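# Fold and tuck the closing strip of a cardboard box

## Task

Complete the closing of the cardboard box. Bend the closing strip along the lid's free edge down over the front wall, then push its two side flaps into the side walls so the walls keep the strip in place (a small spring-back is acceptable). At the end the box must lie flat on the table on either its base or its lid (its two biggest faces), with its walls upright and locked. A partly done box, or a strip that springs back more than slightly, can still get partial credit. If a side flap is pushed into or through the upper edge of a side wall, the task fails.

## Robot and tools

Robot: two arms, left_arm and right_arm, each ending in a parallel gripper. The fingers point along the gripper's own +z axis and open and close along its y axis. The reported end_effector_position is the spot between the finger pads, roughly 1 cm short of the fingertips.

Frame: one shared scene frame. The origin sits at table-top height, midway between the arm bases and about 5 to 10 cm behind the near table edge. +z is up, +x points out across the table, and left_arm is on the +y side. The arm names are not image sides. Printed hand positions can be somewhat wrong, more so at long reach.

Row format (used by both motion tools): 16 plain numbers. The first 8 are for left_arm: x, y, z, qw, qx, qy, qz, opening. The next 8 are the same for right_arm. Always give all 16, even if only one arm moves. x, y, z are an absolute target for the gripper point, in metres, in the scene frame. qw, qx, qy, qz is an absolute target orientation, w first. opening runs from -1 (closed) to +1 (fully open, 0.094 m). To keep an arm still or hold its orientation, repeat its exact pose from the last result before it stopped, plus the wanted opening, in every row and call. Do not copy a drifted quaternion from later results.

execute_actions(actions): a list of actions. Each action is a table of up to 15 rows, and each row lasts one control step of 1/30 s. If a table has fewer rows, its last row is held for the remaining steps. An empty list only reports state and images. An action is rejected for both arms if any target lies more than 0.6 m from that gripper's current position along any of the gripper's own axes. If any action is malformed, or the first action fails this check against the latest reported state, the whole call is rejected and nothing moves.

Each step, the commanded pose is clipped to within 70 mm and 16 degrees of the measured pose. Damped inverse kinematics then drives the joints, and it favours position over orientation. Far targets may need several actions. After an action, an arm continues at most to its last clipped pose, so send the rest next time. Joint friction can leave the gripper up to about 31 mm off, and commands smaller than that may not move it. Elbows stop just before fully straight.

move(target, speed, blocking): target is one 16-number row of absolute poses. Each gripper travels in a straight line toward its pose, and both paths end together, after 0.5 to 10 s. Paths longer than that are cut off at 10 s. speed is the top path speed in m/s, from 0.002 to 0.5 (default 0.25); turning is capped at twice that value in rad/s. Rotation takes the shorter way. Paths ignore obstacles and the other arm. Grippers lag, may wander, and may exceed speed, especially near full reach. The opening is applied at the start. Faster moves and targets set deeper past a contact push harder. The move ends when the motion settles, or 5 s after the path ends. The result adds a "move:" line with the ending (done, off_target, moving, held, fault) and any limits, plus each gripper's distance from its pose. If only one arm is named, the other finished normally. held means a check blocked the final step. limits=paced means the pose was clipped. limits=held means some steps were blocked and the arm may then jump faster than speed. With blocking=false the call returns after 0.5 s while motion continues. Until a result shows the move has ended, other rows and moves are refused, so use wait(0) or stop.

wait(seconds): 0 to 10 s. Arms keep their last command, and a running move carries on; the wait returns early if the move ends.

stop(): brakes the current move. It needs braking room, more after fast motion. The fingers do not stop.

zoom_image(camera, region): a closer view of the latest image from cam_high, cam_low, cam_left_wrist or cam_right_wrist. region is [x0, y0, x1, y1] in image pixels, origin top-left, at most 504 by 504.

finished_scene(scene): closes the current scene (an integer, 1 to 2) once the last command has been held. This is final, and the result reports success. Replying without any tool call also ends everything.

Results: the state line lists each gripper's position and quaternion. "Hand target" lines give the pose the controller is currently driving toward. "pose unreachable" means a clearance check altered or blocked that arm's command. grip_measured is the finger opening on the command scale, with per-gripper errors of up to about 1 mm. The last Joint positions value is the opening in metres. To grip, command about 0.03 below grip_measured; less than that gives a lighter hold. Pads push about 50 to 62 N, and less on parts thinner than about 2 mm. Joint torques are raw drive outputs with offsets and noise. Joint ranges (rad): waist -2.618 to 3.054, shoulder 0.000 to 3.142, elbow 0.000 to 3.142, wrist pitch -1.571 to 1.571, wrist yaw -1.571 to 1.571, wrist roll -2.094 to 2.094. FAULT lines report arm stops. MOTOR HOT appears at 75 °C. At 90 °C the arm halts for 10 s. At 100 °C the arm goes limp and falls, so avoid long high-load holds.

Cameras: four 504x504 images come back in the order cam_high, cam_low, cam_left_wrist, cam_right_wrist. Calibration (K, distortion, T_world_to_cam) is given per camera and may be off by a few degrees and millimetres. Wrist camera poses follow their arm's joints.

Avoid: pushing side flaps into or over the tops of the side walls. Also avoid knocking anything off the table, arms colliding or pressing hard on each other, and touching the bar and plate behind the bases (up to about 3 cm tall, with no warning). Avoid dropping, slamming or shoving hard. The box must stay put and come to rest without the robot holding it.

Each tool is called as name(argument=value, ...) on one line, values as JSON.

## Session

execute_actions(actions=[])

Scene clock: 0.00 s.
left_arm: end_effector_position=(+0.3842, +0.3147, +0.3939) grip_measured=+1.000 end_effector_quat_wxyz=(+0.696, +0.026, +0.718, +0.002) | right_arm: end_effector_position=(+0.3944, -0.3551, +0.4163) grip_measured=+1.000 end_effector_quat_wxyz=(+0.707, +0.016, +0.707, -0.029)
Joint positions: left_arm=[ 0.017  1.06   1.036  0.012  0.012 -0.007  0.094] | right_arm=[-0.009  1.054  1.06   0.014 -0.005 -0.007  0.094]
Joint velocities: left_arm=[-0.007 -0.002  0.012 -0.051  0.051  0.007  0.   ] | right_arm=[ 0.012 -0.017 -0.007 -0.066 -0.007 -0.051  0.   ]
Joint torques (N m, as the arm reports them, + toward a larger angle): no reading
Motor temperatures (°C, as the motors report them): left_arm=[27 25 27 28 26 26] | right_arm=[27 25 27 28 27 27]
Hand target (left_arm): +0.384, +0.315, +0.394; +0.696, +0.026, +0.718, +0.002
Hand target (right_arm): +0.394, -0.355, +0.416; +0.707, +0.016, +0.707, -0.029

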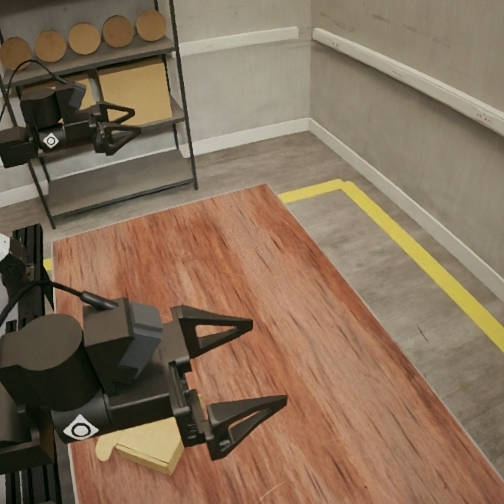

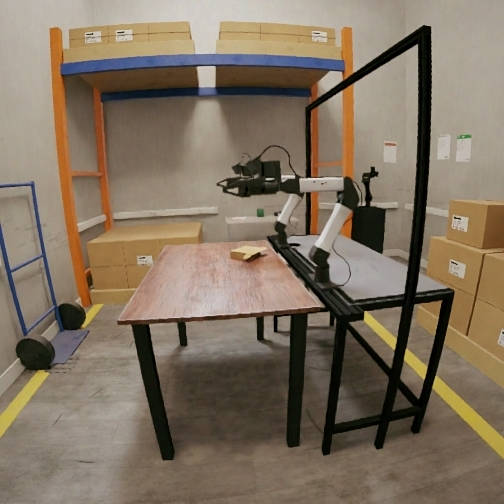

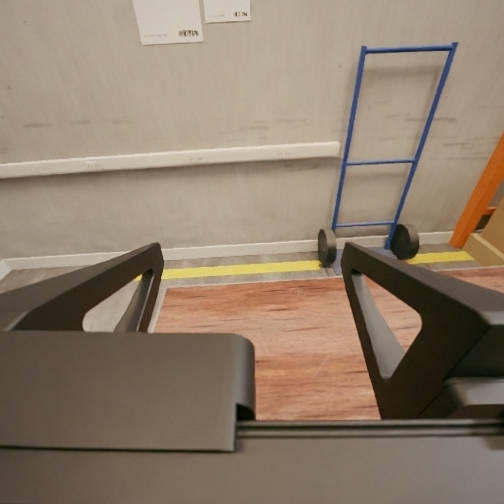

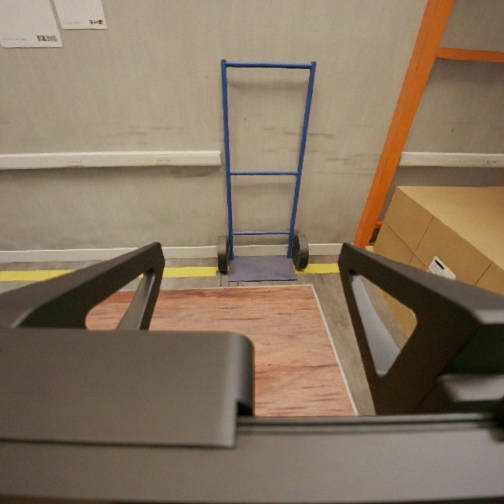

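move(target=[0.25,0.0,0.35,0.26,0,0.966,0,1, 0.15,-0.5,0.25,0.5,0.5,0.5,-0.5,1])

Scene clock: 6.87 s.
left_arm: end_effector_position=(+0.2546, -0.0053, +0.3504) grip_measured=+1.000 end_effector_quat_wxyz=(+0.354, +0.026, +0.930, -0.098) | right_arm: end_effector_position=(+0.1997, -0.4726, +0.2804) grip_measured=+1.000 end_effector_quat_wxyz=(+0.558, +0.421, +0.571, -0.430)
Joint positions: left_arm=[-1.086  1.916  2.496 -1.539 -0.525 -0.916  0.094] | right_arm=[0.229 0.689 0.44  0.134 1.461 0.115 0.094]
Joint velocities: left_arm=[ 0.017 -0.012 -0.002  0.051  0.081  0.022  0.   ] | right_arm=[-0.022 -0.007 -0.022 -0.022 -0.022 -0.037  0.   ]
Joint torques (N m, as the arm reports them, + toward a larger angle): left_arm=[-0.58 -8.06  6.85  1.13 -0.21 -0.17] | right_arm=[ 0.06 -0.05  8.27  1.63  0.    0.01]
Motor temperatures (°C, as the motors report them): left_arm=[27 25 28 29 26 26] | right_arm=[27 25 28 31 27 27]
Hand target (left_arm): +0.252, -0.006, +0.349; +0.347, +0.026, +0.932, -0.098
Hand target (right_arm): +0.201, -0.472, +0.281; +0.559, +0.420, +0.573, -0.428
Off the commanded pose (left_arm): 0.007 m, 16 deg; orientation clipped at the last step of the last action.
Off the commanded pose (right_arm): 0.064 m, 16 deg; orientation clipped at the last step of the last action.
joint sent to its limit (left arm) — the command would take joint 4 (wrist pitch) past its lower limit, so that joint was sent only as far as its limit.
move: held (right_arm), off_target (left_arm); limits=paced,held; held on 26 of 106 steps (right_arm), including the last (right_arm)
pose unreachable (right arm): on one or more control steps of this call, first in action 0 (counted from 0), this arm could not follow its commanded pose, so it was not sent that pose on those steps. On the call's last step it was still not sent that pose. It may still have moved: this result reports where it is.
cause: the commanded pose would bring two parts of the arm too close to each other (its wrist (the part past joint 4) and its wrist camera, with joints 5 (wrist yaw) and 6 (wrist roll) between them).
camera_calibration (this result's frames):
cam_left_wrist: T_world_to_cam=[[-0.123293, -0.979961, 0.156445, -0.0285023], [-0.987975, 0.106391, -0.112187, 0.297651], [0.0932946, -0.168396, -0.981295, 0.441601], [0, 0, 0, 1]] pos_world=[0.249359, 0.0147653, 0.471193]
cam_right_wrist: T_world_to_cam=[[-0.959244, -0.281294, 0.0269389, 0.0479402], [-0.188273, 0.565108, -0.803247, 0.537924], [0.210725, -0.775581, -0.595037, -0.116081], [0, 0, 0, 1]] pos_world=[0.171724, -0.38053, 0.361721]

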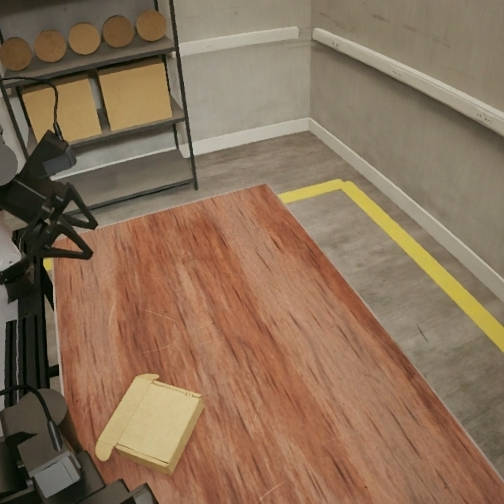

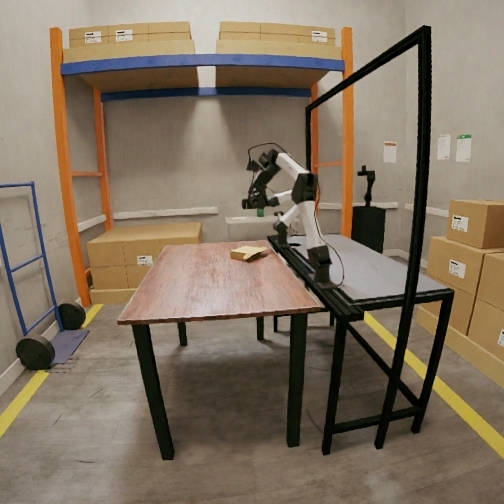

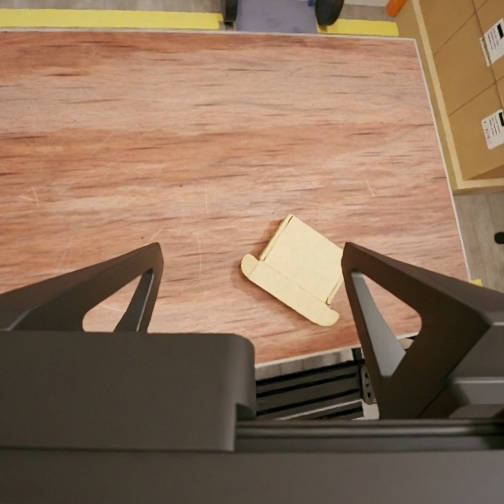

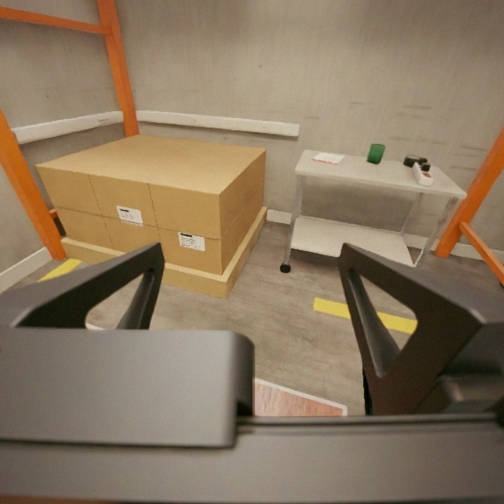

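zoom_image(camera="cam_high", region=[80,360,220,500])

zoom_image(camera="cam_left_wrist", region=[230,200,370,340])

zoom_image(camera="cam_low", region=[220,230,280,275])

Region (80, 360, 220, 500) of cam_high's 504x504 image, scaled by 3.600, with more detail than that image has.

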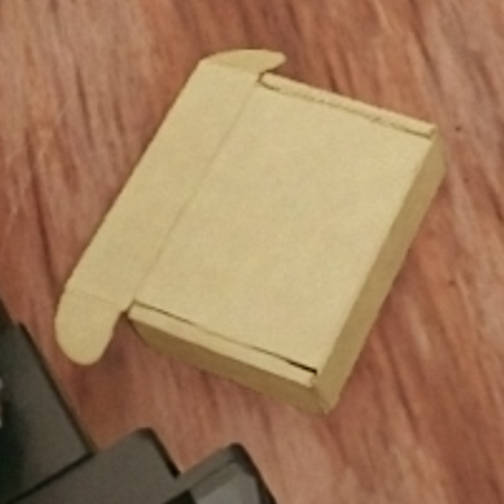

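Region (230, 200, 370, 340) of cam_left_wrist's 504x504 image, scaled by 3.600, with more detail than that image has.

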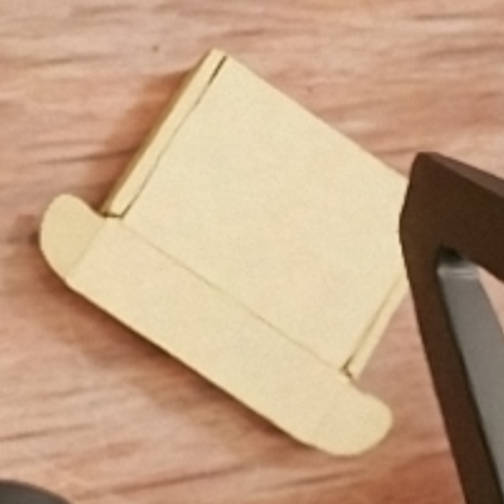

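Region (220, 230, 280, 275) of cam_low's 504x504 image, scaled by 8.400, with more detail than that image has; it fills the top 378 rows of this view, and the rest is white.

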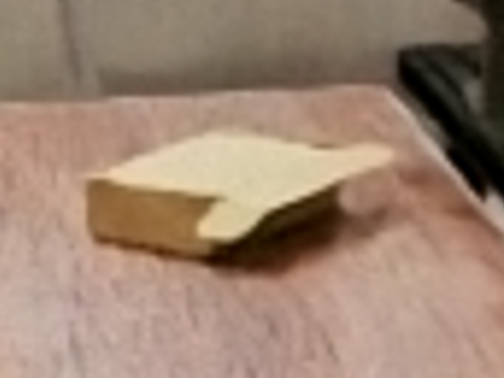

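move(target=[0.14,-0.05,0.09,0.662,0.248,0.662,-0.248,1, 0.2,-0.4726,0.28,0.558,0.421,0.571,-0.43,1])

Scene clock: 48.43 s.
left_arm: end_effector_position=(+0.1400, -0.0463, +0.0992) grip_measured=+1.000 end_effector_quat_wxyz=(+0.652, +0.248, +0.673, -0.245) | right_arm: end_effector_position=(+0.1997, -0.4725, +0.2809) grip_measured=+1.000 end_effector_quat_wxyz=(+0.559, +0.423, +0.570, -0.429)
Joint positions: left_arm=[-1.48   2.012  0.467  1.566 -0.807 -0.013  0.094] | right_arm=[0.229 0.689 0.44  0.14  1.461 0.114 0.094]
Joint velocities: left_arm=[-0.012  0.007 -0.002 -0.037 -0.007 -0.051  0.   ] | right_arm=[-0.012  0.002 -0.017 -0.007 -0.022  0.051  0.   ]
Joint torques (N m, as the arm reports them, + toward a larger angle): left_arm=[-0.43 -6.62  3.1   1.89  0.08 -0.03] | right_arm=[-0.26 -0.04  7.71  1.66  0.04 -0.01]
Motor temperatures (°C, as the motors report them): left_arm=[27 32 31 31 26 26] | right_arm=[27 25 34 33 27 27]
Hand target (left_arm): +0.139, -0.045, +0.093; +0.650, +0.258, +0.672, -0.242
Hand target (right_arm): +0.200, -0.473, +0.280; +0.558, +0.421, +0.571, -0.430
Off the commanded pose (left_arm): 0.010 m, 2 deg.
Off the commanded pose (right_arm): 0.001 m, 0 deg.
joint sent to its limit (left arm) — the command would take joint 4 (wrist pitch) past its upper limit, so that joint was sent only as far as its limit.
move: done
camera_calibration (this result's frames):
cam_left_wrist: T_world_to_cam=[[-0.653333, -0.757061, -0.00372385, 0.0569162], [-0.458486, 0.399571, -0.79381, 0.167724], [0.602451, -0.516915, -0.608155, 0.0744875], [0, 0, 0, 1]] pos_world=[0.0692094, 0.0145749, 0.178653]
cam_right_wrist: T_world_to_cam=[[-0.959342, -0.281354, 0.0224003, 0.0492625], [-0.184653, 0.565626, -0.803723, 0.538006], [0.213461, -0.775182, -0.594582, -0.116256], [0, 0, 0, 1]] pos_world=[0.17142, -0.380569, 0.36218]

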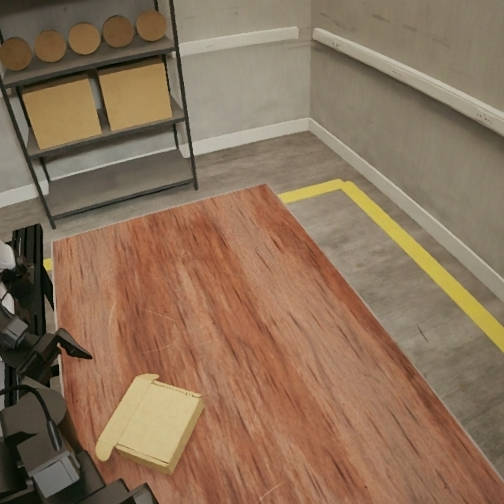

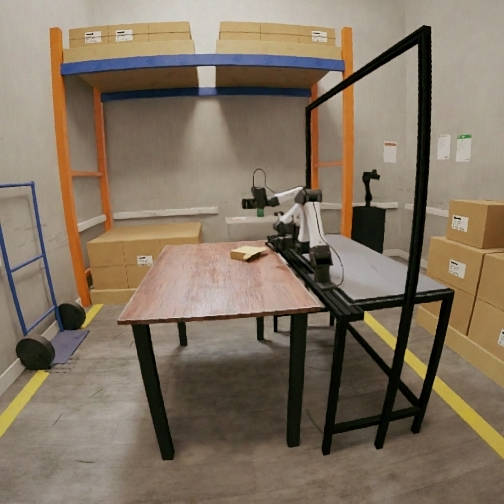

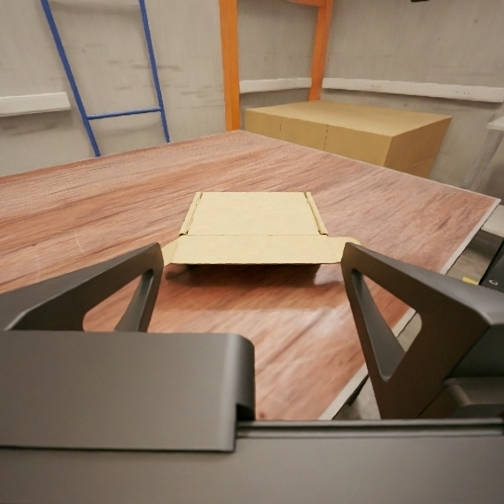

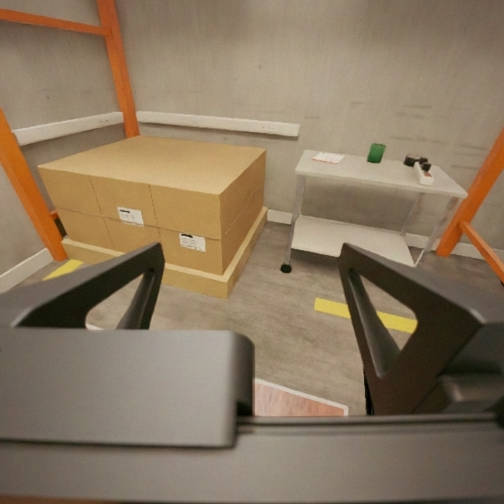

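move(target=[0.2,0.0,0.15,0,-0.415,0.91,0,-1, 0.14,-0.25,0.15,0.236,-0.401,0.879,0.107,-1])

move(target=[0.274,-0.128,0.09,0,-0.415,0.91,0,-1, 0.14,-0.195,0.1,0.236,-0.401,0.879,0.107,-1], speed=0.15)

Scene clock: 72.67 s.
left_arm: end_effector_position=(+0.2002, -0.0038, +0.1499) grip_measured=-0.983 end_effector_quat_wxyz=(+0.001, -0.418, +0.908, -0.010) | right_arm: end_effector_position=(+0.1438, -0.2488, +0.1479) grip_measured=-0.980 end_effector_quat_wxyz=(+0.243, -0.401, +0.877, +0.103)
Joint positions: left_arm=[-0.989  2.015  2.    -1.487  0.008 -1.893  0.001] | right_arm=[ 0.3    0.604  0.709 -1.196 -0.292 -0.547  0.001]
Joint velocities: left_arm=[ 0.022  0.002  0.002 -0.066  0.007 -0.081 -0.001] | right_arm=[-0.007  0.012 -0.012  0.037  0.081  0.007  0.   ]
Joint torques (N m, as the arm reports them, + toward a larger angle): left_arm=[ 0.11 -9.44  7.71  0.13  0.02 -0.17] | right_arm=[-0.85  1.92  8.74  1.34 -0.27 -0.01]
Motor temperatures (°C, as the motors report them): left_arm=[27 33 31 33 26 26] | right_arm=[27 25 35 34 27 27]
Hand target (left_arm): +0.200, -0.002, +0.148; -0.005, -0.424, +0.906, +0.001
Hand target (right_arm): +0.144, -0.248, +0.150; +0.240, -0.402, +0.877, +0.107
Off the commanded pose (left_arm): 0.004 m, 1 deg.
Off the commanded pose (right_arm): 0.005 m, 1 deg.
move: done
camera_calibration (this result's frames):
cam_left_wrist: T_world_to_cam=[[0.754041, -0.656576, 0.0181473, -0.156061], [-0.538369, -0.601988, 0.58972, 0.0233929], [-0.376272, -0.454443, -0.807404, 0.317094], [0, 0, 0, 1]] pos_world=[0.249584, 0.0557173, 0.245059]
cam_right_wrist: T_world_to_cam=[[0.759207, -0.650752, 0.0112281, -0.275864], [-0.648696, -0.755182, 0.0943049, -0.100468], [-0.0528898, -0.0788806, -0.99548, 0.260925], [0, 0, 0, 1]] pos_world=[0.158065, -0.234809, 0.272317]

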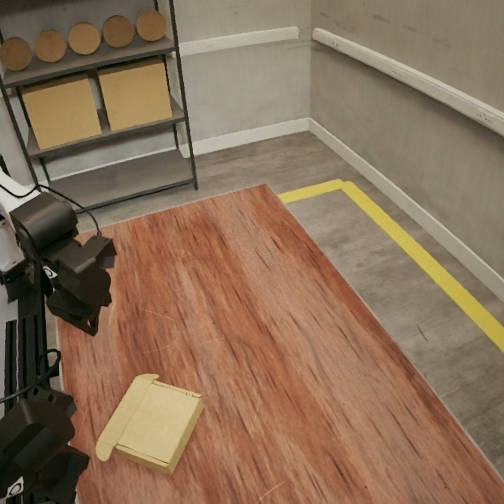

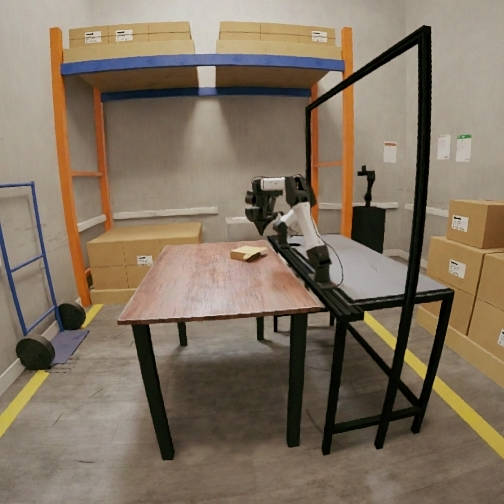

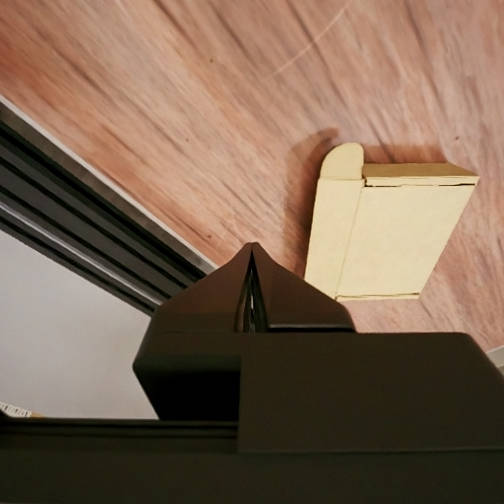

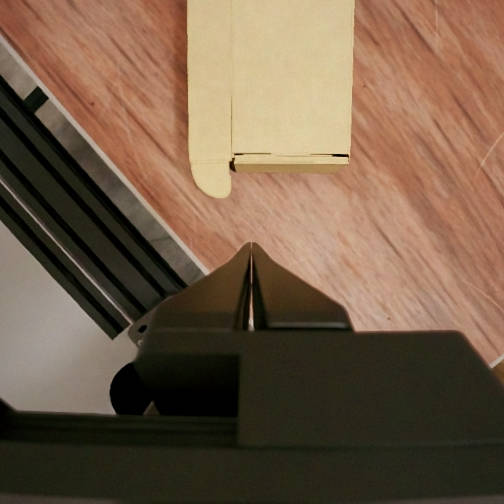

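Scene clock: 74.30 s.
left_arm: end_effector_position=(+0.2722, -0.1225, +0.0866) grip_measured=-0.983 end_effector_quat_wxyz=(+0.010, -0.414, +0.906, -0.092) | right_arm: end_effector_position=(+0.1418, -0.1903, +0.1130) grip_measured=-0.980 end_effector_quat_wxyz=(+0.250, -0.400, +0.874, +0.120)
Joint positions: left_arm=[-0.989  2.641  2.831 -1.526  0.009 -1.888  0.001] | right_arm=[ 0.843  0.651  0.548 -0.887 -0.043 -0.063  0.001]
Joint velocities: left_arm=[-0.007 -0.007  0.007  0.037  0.066 -0.037  0.   ] | right_arm=[ 0.002  0.012 -0.007  0.066  0.037  0.037 -0.   ]
Joint torques (N m, as the arm reports them, + toward a larger angle): left_arm=[ -0.18 -14.41   7.99   0.79  -0.07  -0.01] | right_arm=[0.53 1.35 6.09 1.64 0.06 0.12]
Motor temperatures (°C, as the motors report them): left_arm=[27 34 31 33 26 26] | right_arm=[27 25 35 34 27 27]
Hand target (left_arm): +0.276, -0.126, +0.088; +0.012, -0.412, +0.905, -0.102
Hand target (right_arm): +0.139, -0.193, +0.101; +0.235, -0.400, +0.879, +0.112
Off the commanded pose (left_arm): 0.007 m, 11 deg.
Off the commanded pose (right_arm): 0.014 m, 2 deg.
elbow stopped short (left arm): the move would have taken joint 3 (elbow) straighter than the controller allows; a more bent joint 3 avoids this.
move: off_target (left_arm, right_arm)
camera_calibration (this result's frames):
cam_left_wrist: T_world_to_cam=[[0.741751, -0.647287, 0.175572, -0.296311], [-0.593806, -0.512139, 0.620571, 0.0514279], [-0.31177, -0.564565, -0.764242, 0.204353], [0, 0, 0, 1]] pos_world=[0.314038, -0.0500895, 0.176284]
cam_right_wrist: T_world_to_cam=[[0.763582, -0.645608, -0.0115093, -0.232921], [-0.643618, -0.76242, 0.0668729, -0.0533339], [-0.0519486, -0.0436554, -0.997695, 0.237427], [0, 0, 0, 1]] pos_world=[0.155862, -0.180674, 0.237766]

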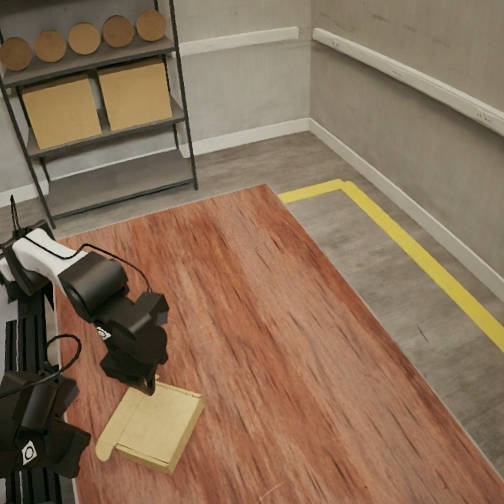

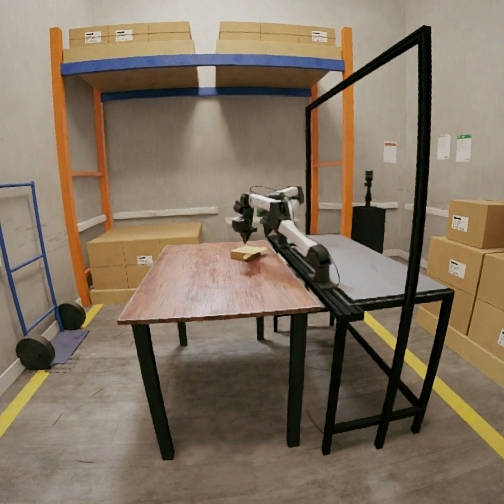

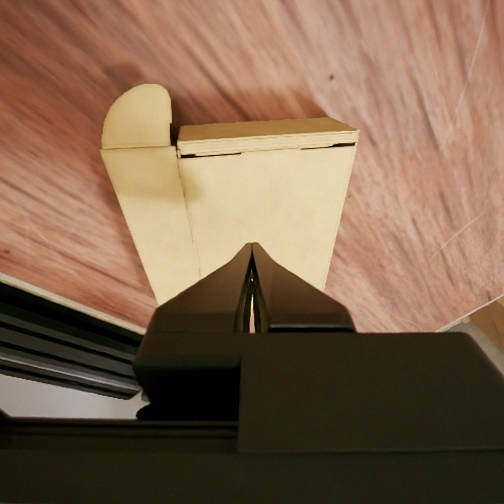

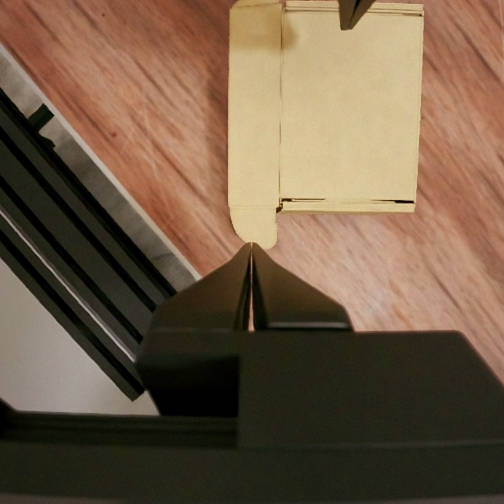

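move(target=[0.2,0.12,0.15,0,-0.415,0.91,0,-1, 0.215,-0.28,0.08,0.236,-0.401,0.879,0.107,-1])

move(target=[0.2,0.12,0.15,0,-0.415,0.91,0,-1, 0.215,-0.28,0.025,0.236,-0.401,0.879,0.107,-1], speed=0.1)

move(target=[0.2,0.12,0.15,0,-0.415,0.91,0,-1, 0.25,-0.19,0.025,0.236,-0.401,0.879,0.107,-1], speed=0.06)

Scene clock: 82.23 s.
left_arm: end_effector_position=(+0.2036, +0.1097, +0.1539) grip_measured=-0.983 end_effector_quat_wxyz=(+0.008, -0.416, +0.909, -0.013) | right_arm: end_effector_position=(+0.2134, -0.2843, +0.0774) grip_measured=-0.980 end_effector_quat_wxyz=(+0.234, -0.401, +0.880, +0.097)
Joint positions: left_arm=[-0.786  1.637  1.516 -1.373  0.011 -1.684  0.001] | right_arm=[-0.037  0.976  0.548 -0.793 -0.41  -0.88   0.001]
Joint velocities: left_arm=[-0.022  0.007  0.012 -0.081  0.022 -0.081  0.   ] | right_arm=[-0.002 -0.017 -0.002  0.022 -0.037 -0.007  0.   ]
Joint torques (N m, as the arm reports them, + toward a larger angle): left_arm=[ 0.17 -8.71  5.04  0.2   0.   -0.07] | right_arm=[-0.85 -0.45  8.37  1.13 -0.43 -0.08]
Motor temperatures (°C, as the motors report them): left_arm=[27 39 32 32 26 26] | right_arm=[27 25 35 34 27 27]
Hand target (left_arm): +0.196, +0.118, +0.153; -0.000, -0.416, +0.909, -0.001
Hand target (right_arm): +0.217, -0.285, +0.079; +0.237, -0.403, +0.879, +0.099
Off the commanded pose (left_arm): 0.012 m, 2 deg.
Off the commanded pose (right_arm): 0.005 m, 1 deg.
move: off_target (left_arm)
camera_calibration (this result's frames):
cam_left_wrist: T_world_to_cam=[[0.749926, -0.660858, 0.02963, -0.0846369], [-0.550713, -0.598867, 0.581442, 0.0945952], [-0.366506, -0.452356, -0.813048, 0.371784], [0, 0, 0, 1]] pos_world=[0.251827, 0.168896, 0.249784]
cam_right_wrist: T_world_to_cam=[[0.75743, -0.652736, 0.0153321, -0.351515], [-0.649673, -0.751123, 0.117215, -0.0758354], [-0.0649939, -0.0987428, -0.992988, 0.188351], [0, 0, 0, 1]] pos_world=[0.229222, -0.26781, 0.201308]

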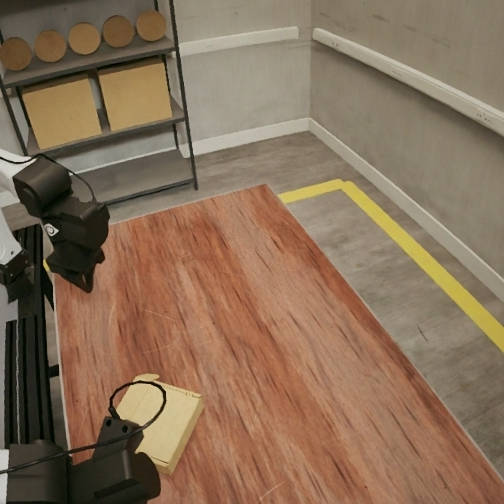

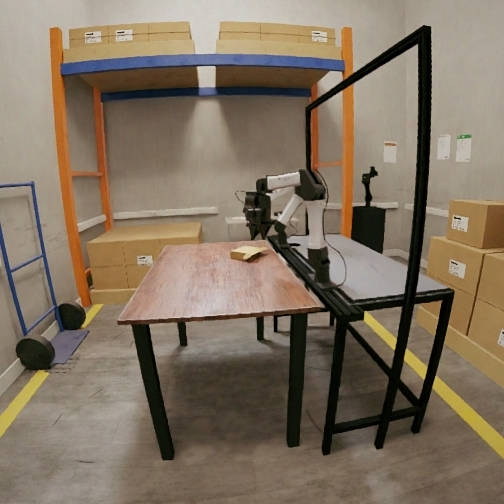

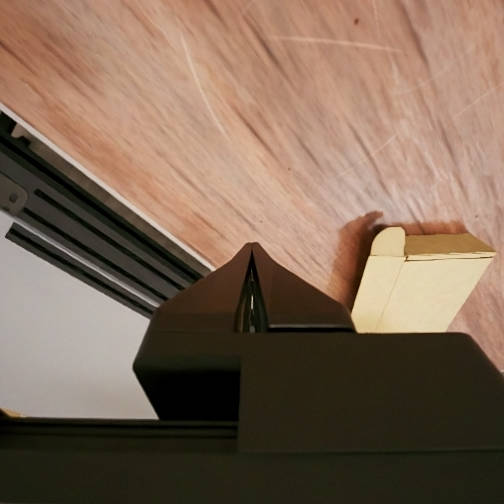

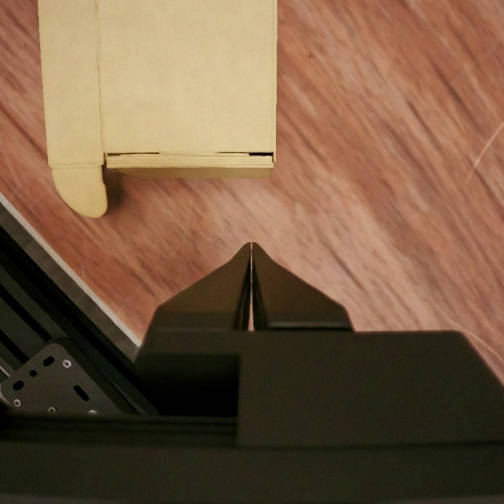

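Scene clock: 83.40 s.
left_arm: end_effector_position=(+0.2057, +0.1117, +0.1539) grip_measured=-0.983 end_effector_quat_wxyz=(+0.009, -0.413, +0.910, -0.013) | right_arm: end_effector_position=(+0.2245, -0.2846, +0.0355) grip_measured=-0.980 end_effector_quat_wxyz=(+0.250, -0.402, +0.876, +0.092)
Joint positions: left_arm=[-0.777  1.637  1.516 -1.373  0.011 -1.67   0.001] | right_arm=[-0.037  1.08   0.405 -0.511 -0.417 -0.875  0.001]
Joint velocities: left_arm=[-0.012 -0.012 -0.012  0.022 -0.051 -0.022 -0.   ] | right_arm=[-0.007  0.002  0.017  0.007  0.051 -0.022  0.001]
Joint torques (N m, as the arm reports them, + toward a larger angle): left_arm=[ 0.36 -8.16  4.86  0.27 -0.01 -0.04] | right_arm=[ 0.87 -0.98  5.38  1.2  -0.38  0.1 ]
Motor temperatures (°C, as the motors report them): left_arm=[27 39 32 31 26 26] | right_arm=[27 25 35 34 27 27]
Hand target (left_arm): +0.200, +0.120, +0.150; -0.000, -0.415, +0.910, -0.000
Hand target (right_arm): +0.215, -0.280, +0.025; +0.236, -0.401, +0.879, +0.107
Off the commanded pose (left_arm): 0.011 m, 2 deg.
Off the commanded pose (right_arm): 0.015 m, 2 deg.
move: off_target (left_arm, right_arm)
camera_calibration (this result's frames):
cam_left_wrist: T_world_to_cam=[[0.746616, -0.664588, 0.0297826, -0.0838723], [-0.554079, -0.596442, 0.580735, 0.0974655], [-0.368186, -0.450088, -0.813548, 0.373681], [0, 0, 0, 1]] pos_world=[0.254208, 0.170581, 0.249904]
cam_right_wrist: T_world_to_cam=[[0.755712, -0.653841, 0.0372957, -0.360173], [-0.654146, -0.750871, 0.0910272, -0.0620023], [-0.0315131, -0.0931872, -0.99515, 0.141595], [0, 0, 0, 1]] pos_world=[0.236091, -0.268857, 0.159985]

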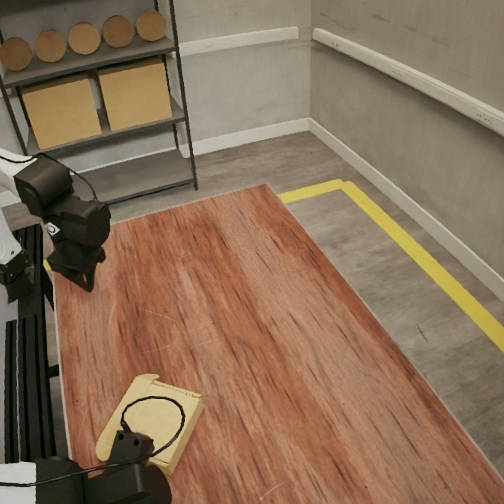

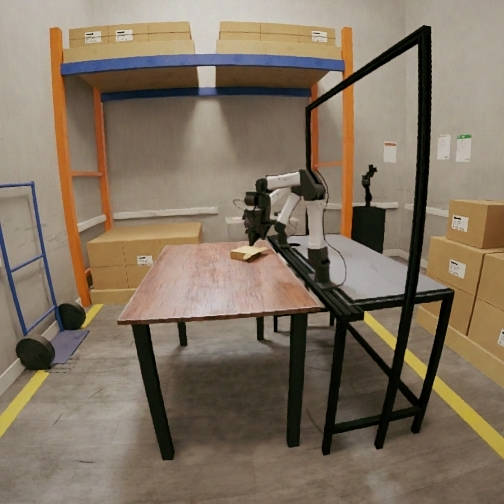

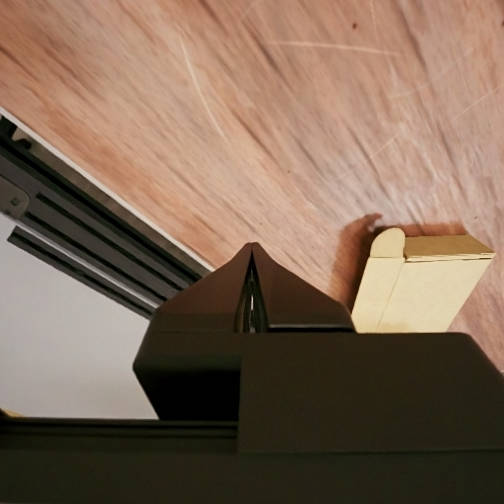

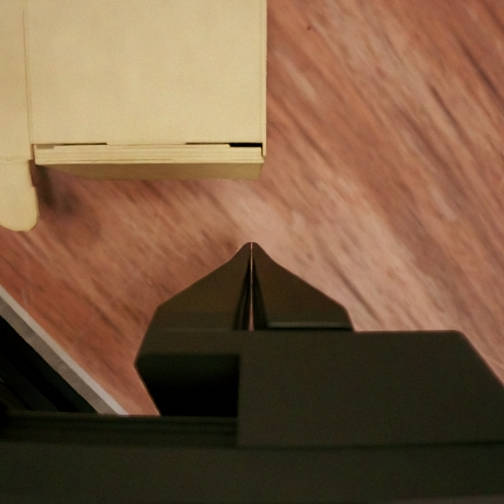

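Scene clock: 84.53 s.
left_arm: end_effector_position=(+0.2000, +0.1182, +0.1394) grip_measured=-0.983 end_effector_quat_wxyz=(-0.000, -0.414, +0.910, +0.013) | right_arm: end_effector_position=(+0.2172, -0.2293, +0.0134) grip_measured=-0.980 end_effector_quat_wxyz=(+0.213, -0.414, +0.878, +0.114)
Joint positions: left_arm=[-0.777  1.653  1.476 -1.372  0.011 -1.67   0.001] | right_arm=[ 0.296  1.191  0.379 -0.351 -0.31  -0.581  0.001]
Joint velocities: left_arm=[-0.012  0.413 -1.092  0.037  0.022 -0.007 -0.001] | right_arm=[-0.256 -0.061 -0.491  0.637 -0.93  -0.286 -0.   ]
Joint torques (N m, as the arm reports them, + toward a larger angle): left_arm=[-0.43  0.06  0.19 -0.03 -0.01 -0.1 ] | right_arm=[0.15 0.13 0.4  0.13 0.03 0.08]
Motor temperatures (°C, as the motors report them): left_arm=[27 39 32 31 26 26] | right_arm=[27 25 35 34 27 27]
Hand target (left_arm): +0.204, +0.113, +0.149; +0.006, -0.414, +0.910, -0.005
Hand target (right_arm): +0.223, -0.228, +0.020; +0.222, -0.413, +0.876, +0.112
Off the commanded pose (left_arm): 0.011 m, 1 deg.
Off the commanded pose (right_arm): 0.053 m, 3 deg.
NO CONTROL: MOTORS OFF. The power of the arms went off during this call, through no command of yours: the arms are limp, and their grippers may let go. This result may show the arms still falling. What the arms strike, push or drop without control is reported as usual and can cost score or fail the task. A move or wait that this ends or prevents says "fault", and your reply's later calls are not run and say "fault stop": those words mean this event, not a fault of the arms. The arms run no command until a result says that a person gave control back. To wait, call execute_actions with no actions, or call wait: whatever seconds a wait asks for, either call returns when control is back, or after at most 30 seconds. The wait uses none of the scene's actions, and its seconds cost nothing.
move: fault (left_arm, right_arm)
camera_calibration (this result's frames):
cam_left_wrist: T_world_to_cam=[[0.747398, -0.66391, -0.0249105, -0.0674373], [-0.531684, -0.620186, 0.576786, 0.105514], [-0.398383, -0.417844, -0.816515, 0.365284], [0, 0, 0, 1]] pos_world=[0.252026, 0.173298, 0.235721]
cam_right_wrist: T_world_to_cam=[[0.779889, -0.625328, -0.0271523, -0.315505], [-0.616333, -0.774787, 0.140851, -0.0376285], [-0.109115, -0.0931131, -0.989658, 0.141243], [0, 0, 0, 1]] pos_world=[0.238279, -0.213297, 0.136516]

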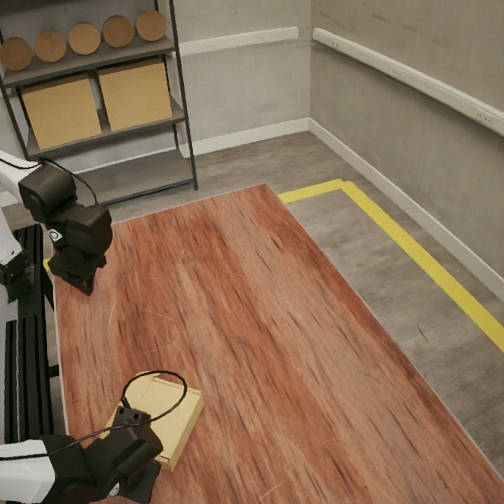

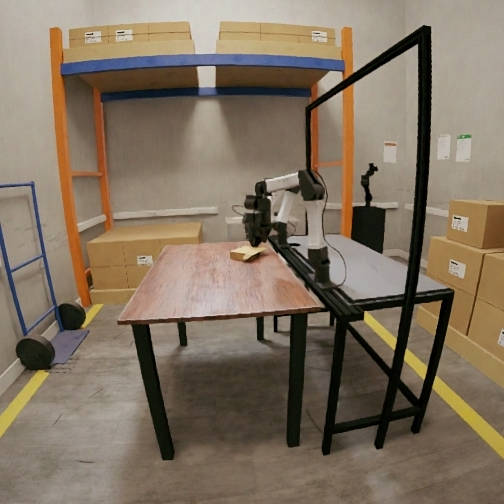

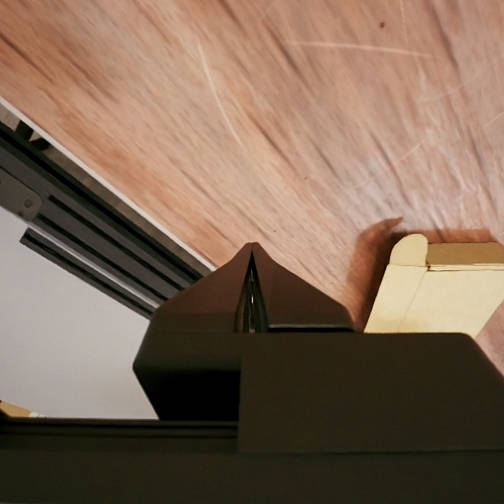

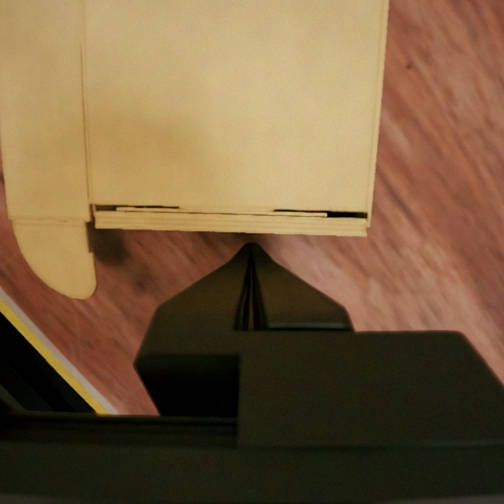

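wait(seconds=10)

Scene clock: 109.30 s.
left_arm: end_effector_position=(+0.1133, +0.2145, +0.0029) grip_measured=-0.984 end_effector_quat_wxyz=(-0.182, -0.319, +0.814, +0.451) | right_arm: end_effector_position=(+0.2179, -0.2288, +0.0148) grip_measured=-0.980 end_effector_quat_wxyz=(+0.223, -0.406, +0.877, +0.128)
Joint positions: left_arm=[-0.775  2.281  1.3   -1.56   0.011 -1.546  0.001] | right_arm=[ 0.271  1.183  0.367 -0.333 -0.347 -0.582  0.001]
Joint velocities: left_arm=[ 0.007  0.012  0.002 -0.037 -0.022 -0.007  0.   ] | right_arm=[ 0.012  0.012  0.002 -0.007 -0.007 -0.037  0.001]
Joint torques (N m, as the arm reports them, + toward a larger angle): left_arm=[-0.38  0.13  0.24 -0.02 -0.02 -0.1 ] | right_arm=[-0.06 -0.1   0.36  0.07 -0.01  0.06]
Motor temperatures (°C, as the motors report them): left_arm=[27 32 30 30 26 26] | right_arm=[27 25 32 32 27 27]
Hand target (left_arm): +0.113, +0.214, +0.003; -0.182, -0.319, +0.814, +0.450
Hand target (right_arm): +0.218, -0.229, +0.015; +0.223, -0.406, +0.877, +0.128
Off the commanded pose (left_arm): 0.195 m, 58 deg.
Off the commanded pose (right_arm): 0.051 m, 3 deg.
NO CONTROL, STILL: no person has given control back yet. Call execute_actions with no actions, or call wait, again.
wait: 0.00 of 10 s (a fault stop came first)
camera_calibration (this result's frames):
cam_left_wrist: T_world_to_cam=[[0.348013, -0.395445, -0.850006, 0.0479634], [-0.253126, -0.912644, 0.320949, 0.229812], [-0.90267, 0.103464, -0.41771, 0.203774], [0, 0, 0, 1]] pos_world=[0.22542, 0.20762, 0.0521296]
cam_right_wrist: T_world_to_cam=[[0.773903, -0.631689, -0.0451993, -0.315593], [-0.624637, -0.773132, 0.109977, -0.0342998], [-0.104416, -0.0568781, -0.992906, 0.150088], [0, 0, 0, 1]] pos_world=[0.238485, -0.217338, 0.138531]

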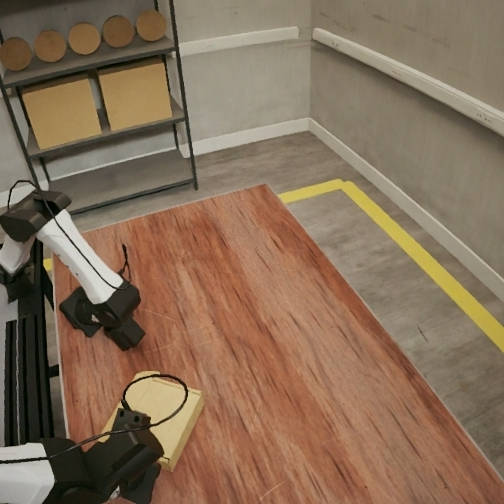

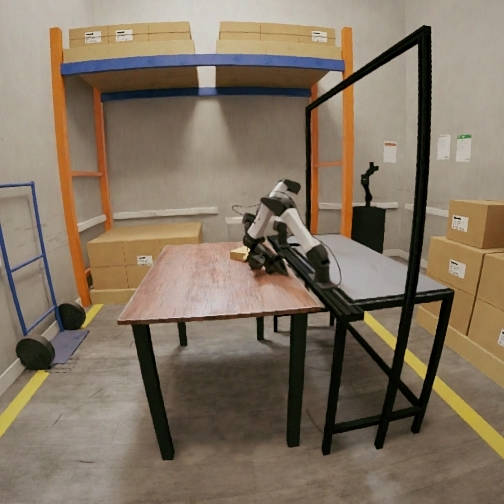

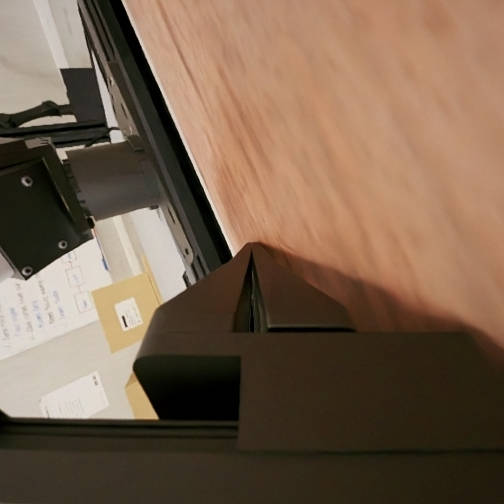

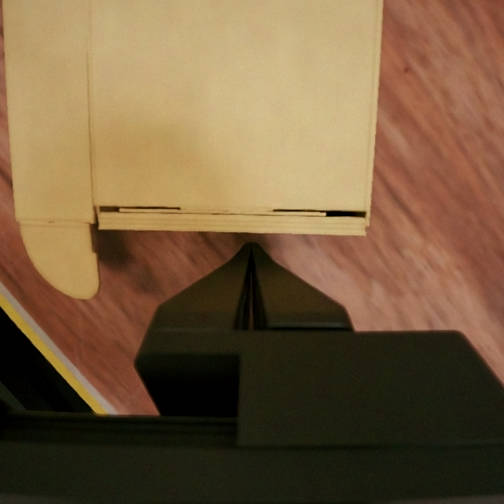

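wait(seconds=10)

Scene clock: 133.33 s.
left_arm: end_effector_position=(+0.1133, +0.2145, +0.0029) grip_measured=-0.984 end_effector_quat_wxyz=(-0.182, -0.319, +0.814, +0.451) | right_arm: end_effector_position=(+0.2179, -0.2288, +0.0148) grip_measured=-0.980 end_effector_quat_wxyz=(+0.223, -0.406, +0.877, +0.128)
Joint positions: left_arm=[-0.775  2.281  1.3   -1.56   0.011 -1.546  0.001] | right_arm=[ 0.271  1.183  0.367 -0.333 -0.347 -0.582  0.001]
Joint velocities: left_arm=[ 0.007  0.022  0.017  0.066 -0.051 -0.007 -0.001] | right_arm=[-0.007  0.007 -0.012  0.022 -0.022  0.081  0.001]
Joint torques (N m, as the arm reports them, + toward a larger angle): left_arm=[-0.37  0.05  0.19 -0.02 -0.01 -0.1 ] | right_arm=[-0.22 -0.28  0.09  0.13 -0.05  0.03]
Motor temperatures (°C, as the motors report them): left_arm=[27 29 29 30 26 26] | right_arm=[27 25 31 31 27 27]
Hand target (left_arm): +0.113, +0.214, +0.003; -0.182, -0.319, +0.814, +0.450
Hand target (right_arm): +0.218, -0.229, +0.015; +0.223, -0.406, +0.877, +0.128
Off the commanded pose (left_arm): 0.195 m, 58 deg.
Off the commanded pose (right_arm): 0.051 m, 3 deg.
NO CONTROL, STILL: no person has given control back yet. Call execute_actions with no actions, or call wait, again.
wait: 0.00 of 10 s (a fault stop came first)
camera_calibration (this result's frames):
cam_left_wrist: T_world_to_cam=[[0.348013, -0.395445, -0.850006, 0.0479634], [-0.253126, -0.912644, 0.320949, 0.229812], [-0.90267, 0.103464, -0.41771, 0.203774], [0, 0, 0, 1]] pos_world=[0.22542, 0.20762, 0.0521296]
cam_right_wrist: T_world_to_cam=[[0.773903, -0.631689, -0.0451993, -0.315593], [-0.624637, -0.773132, 0.109977, -0.0342998], [-0.104416, -0.0568781, -0.992906, 0.150088], [0, 0, 0, 1]] pos_world=[0.238485, -0.217338, 0.138531]

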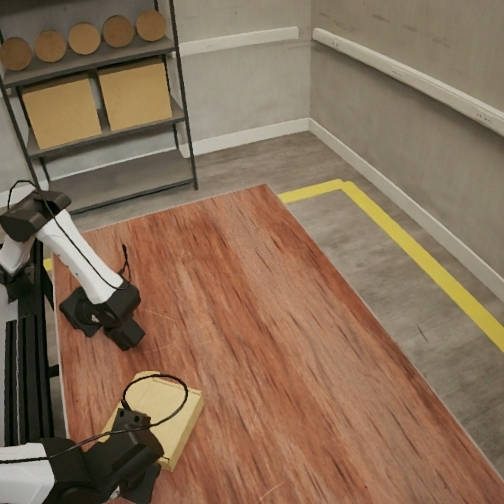

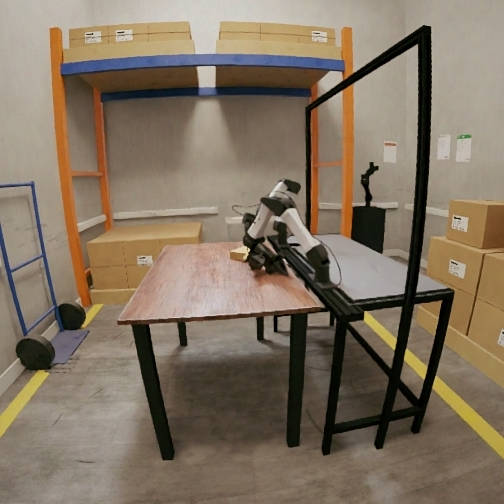

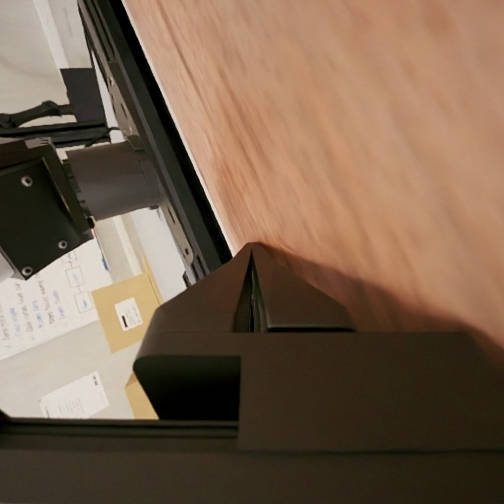

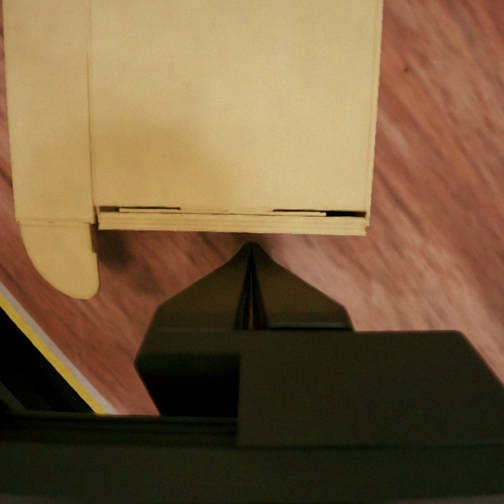

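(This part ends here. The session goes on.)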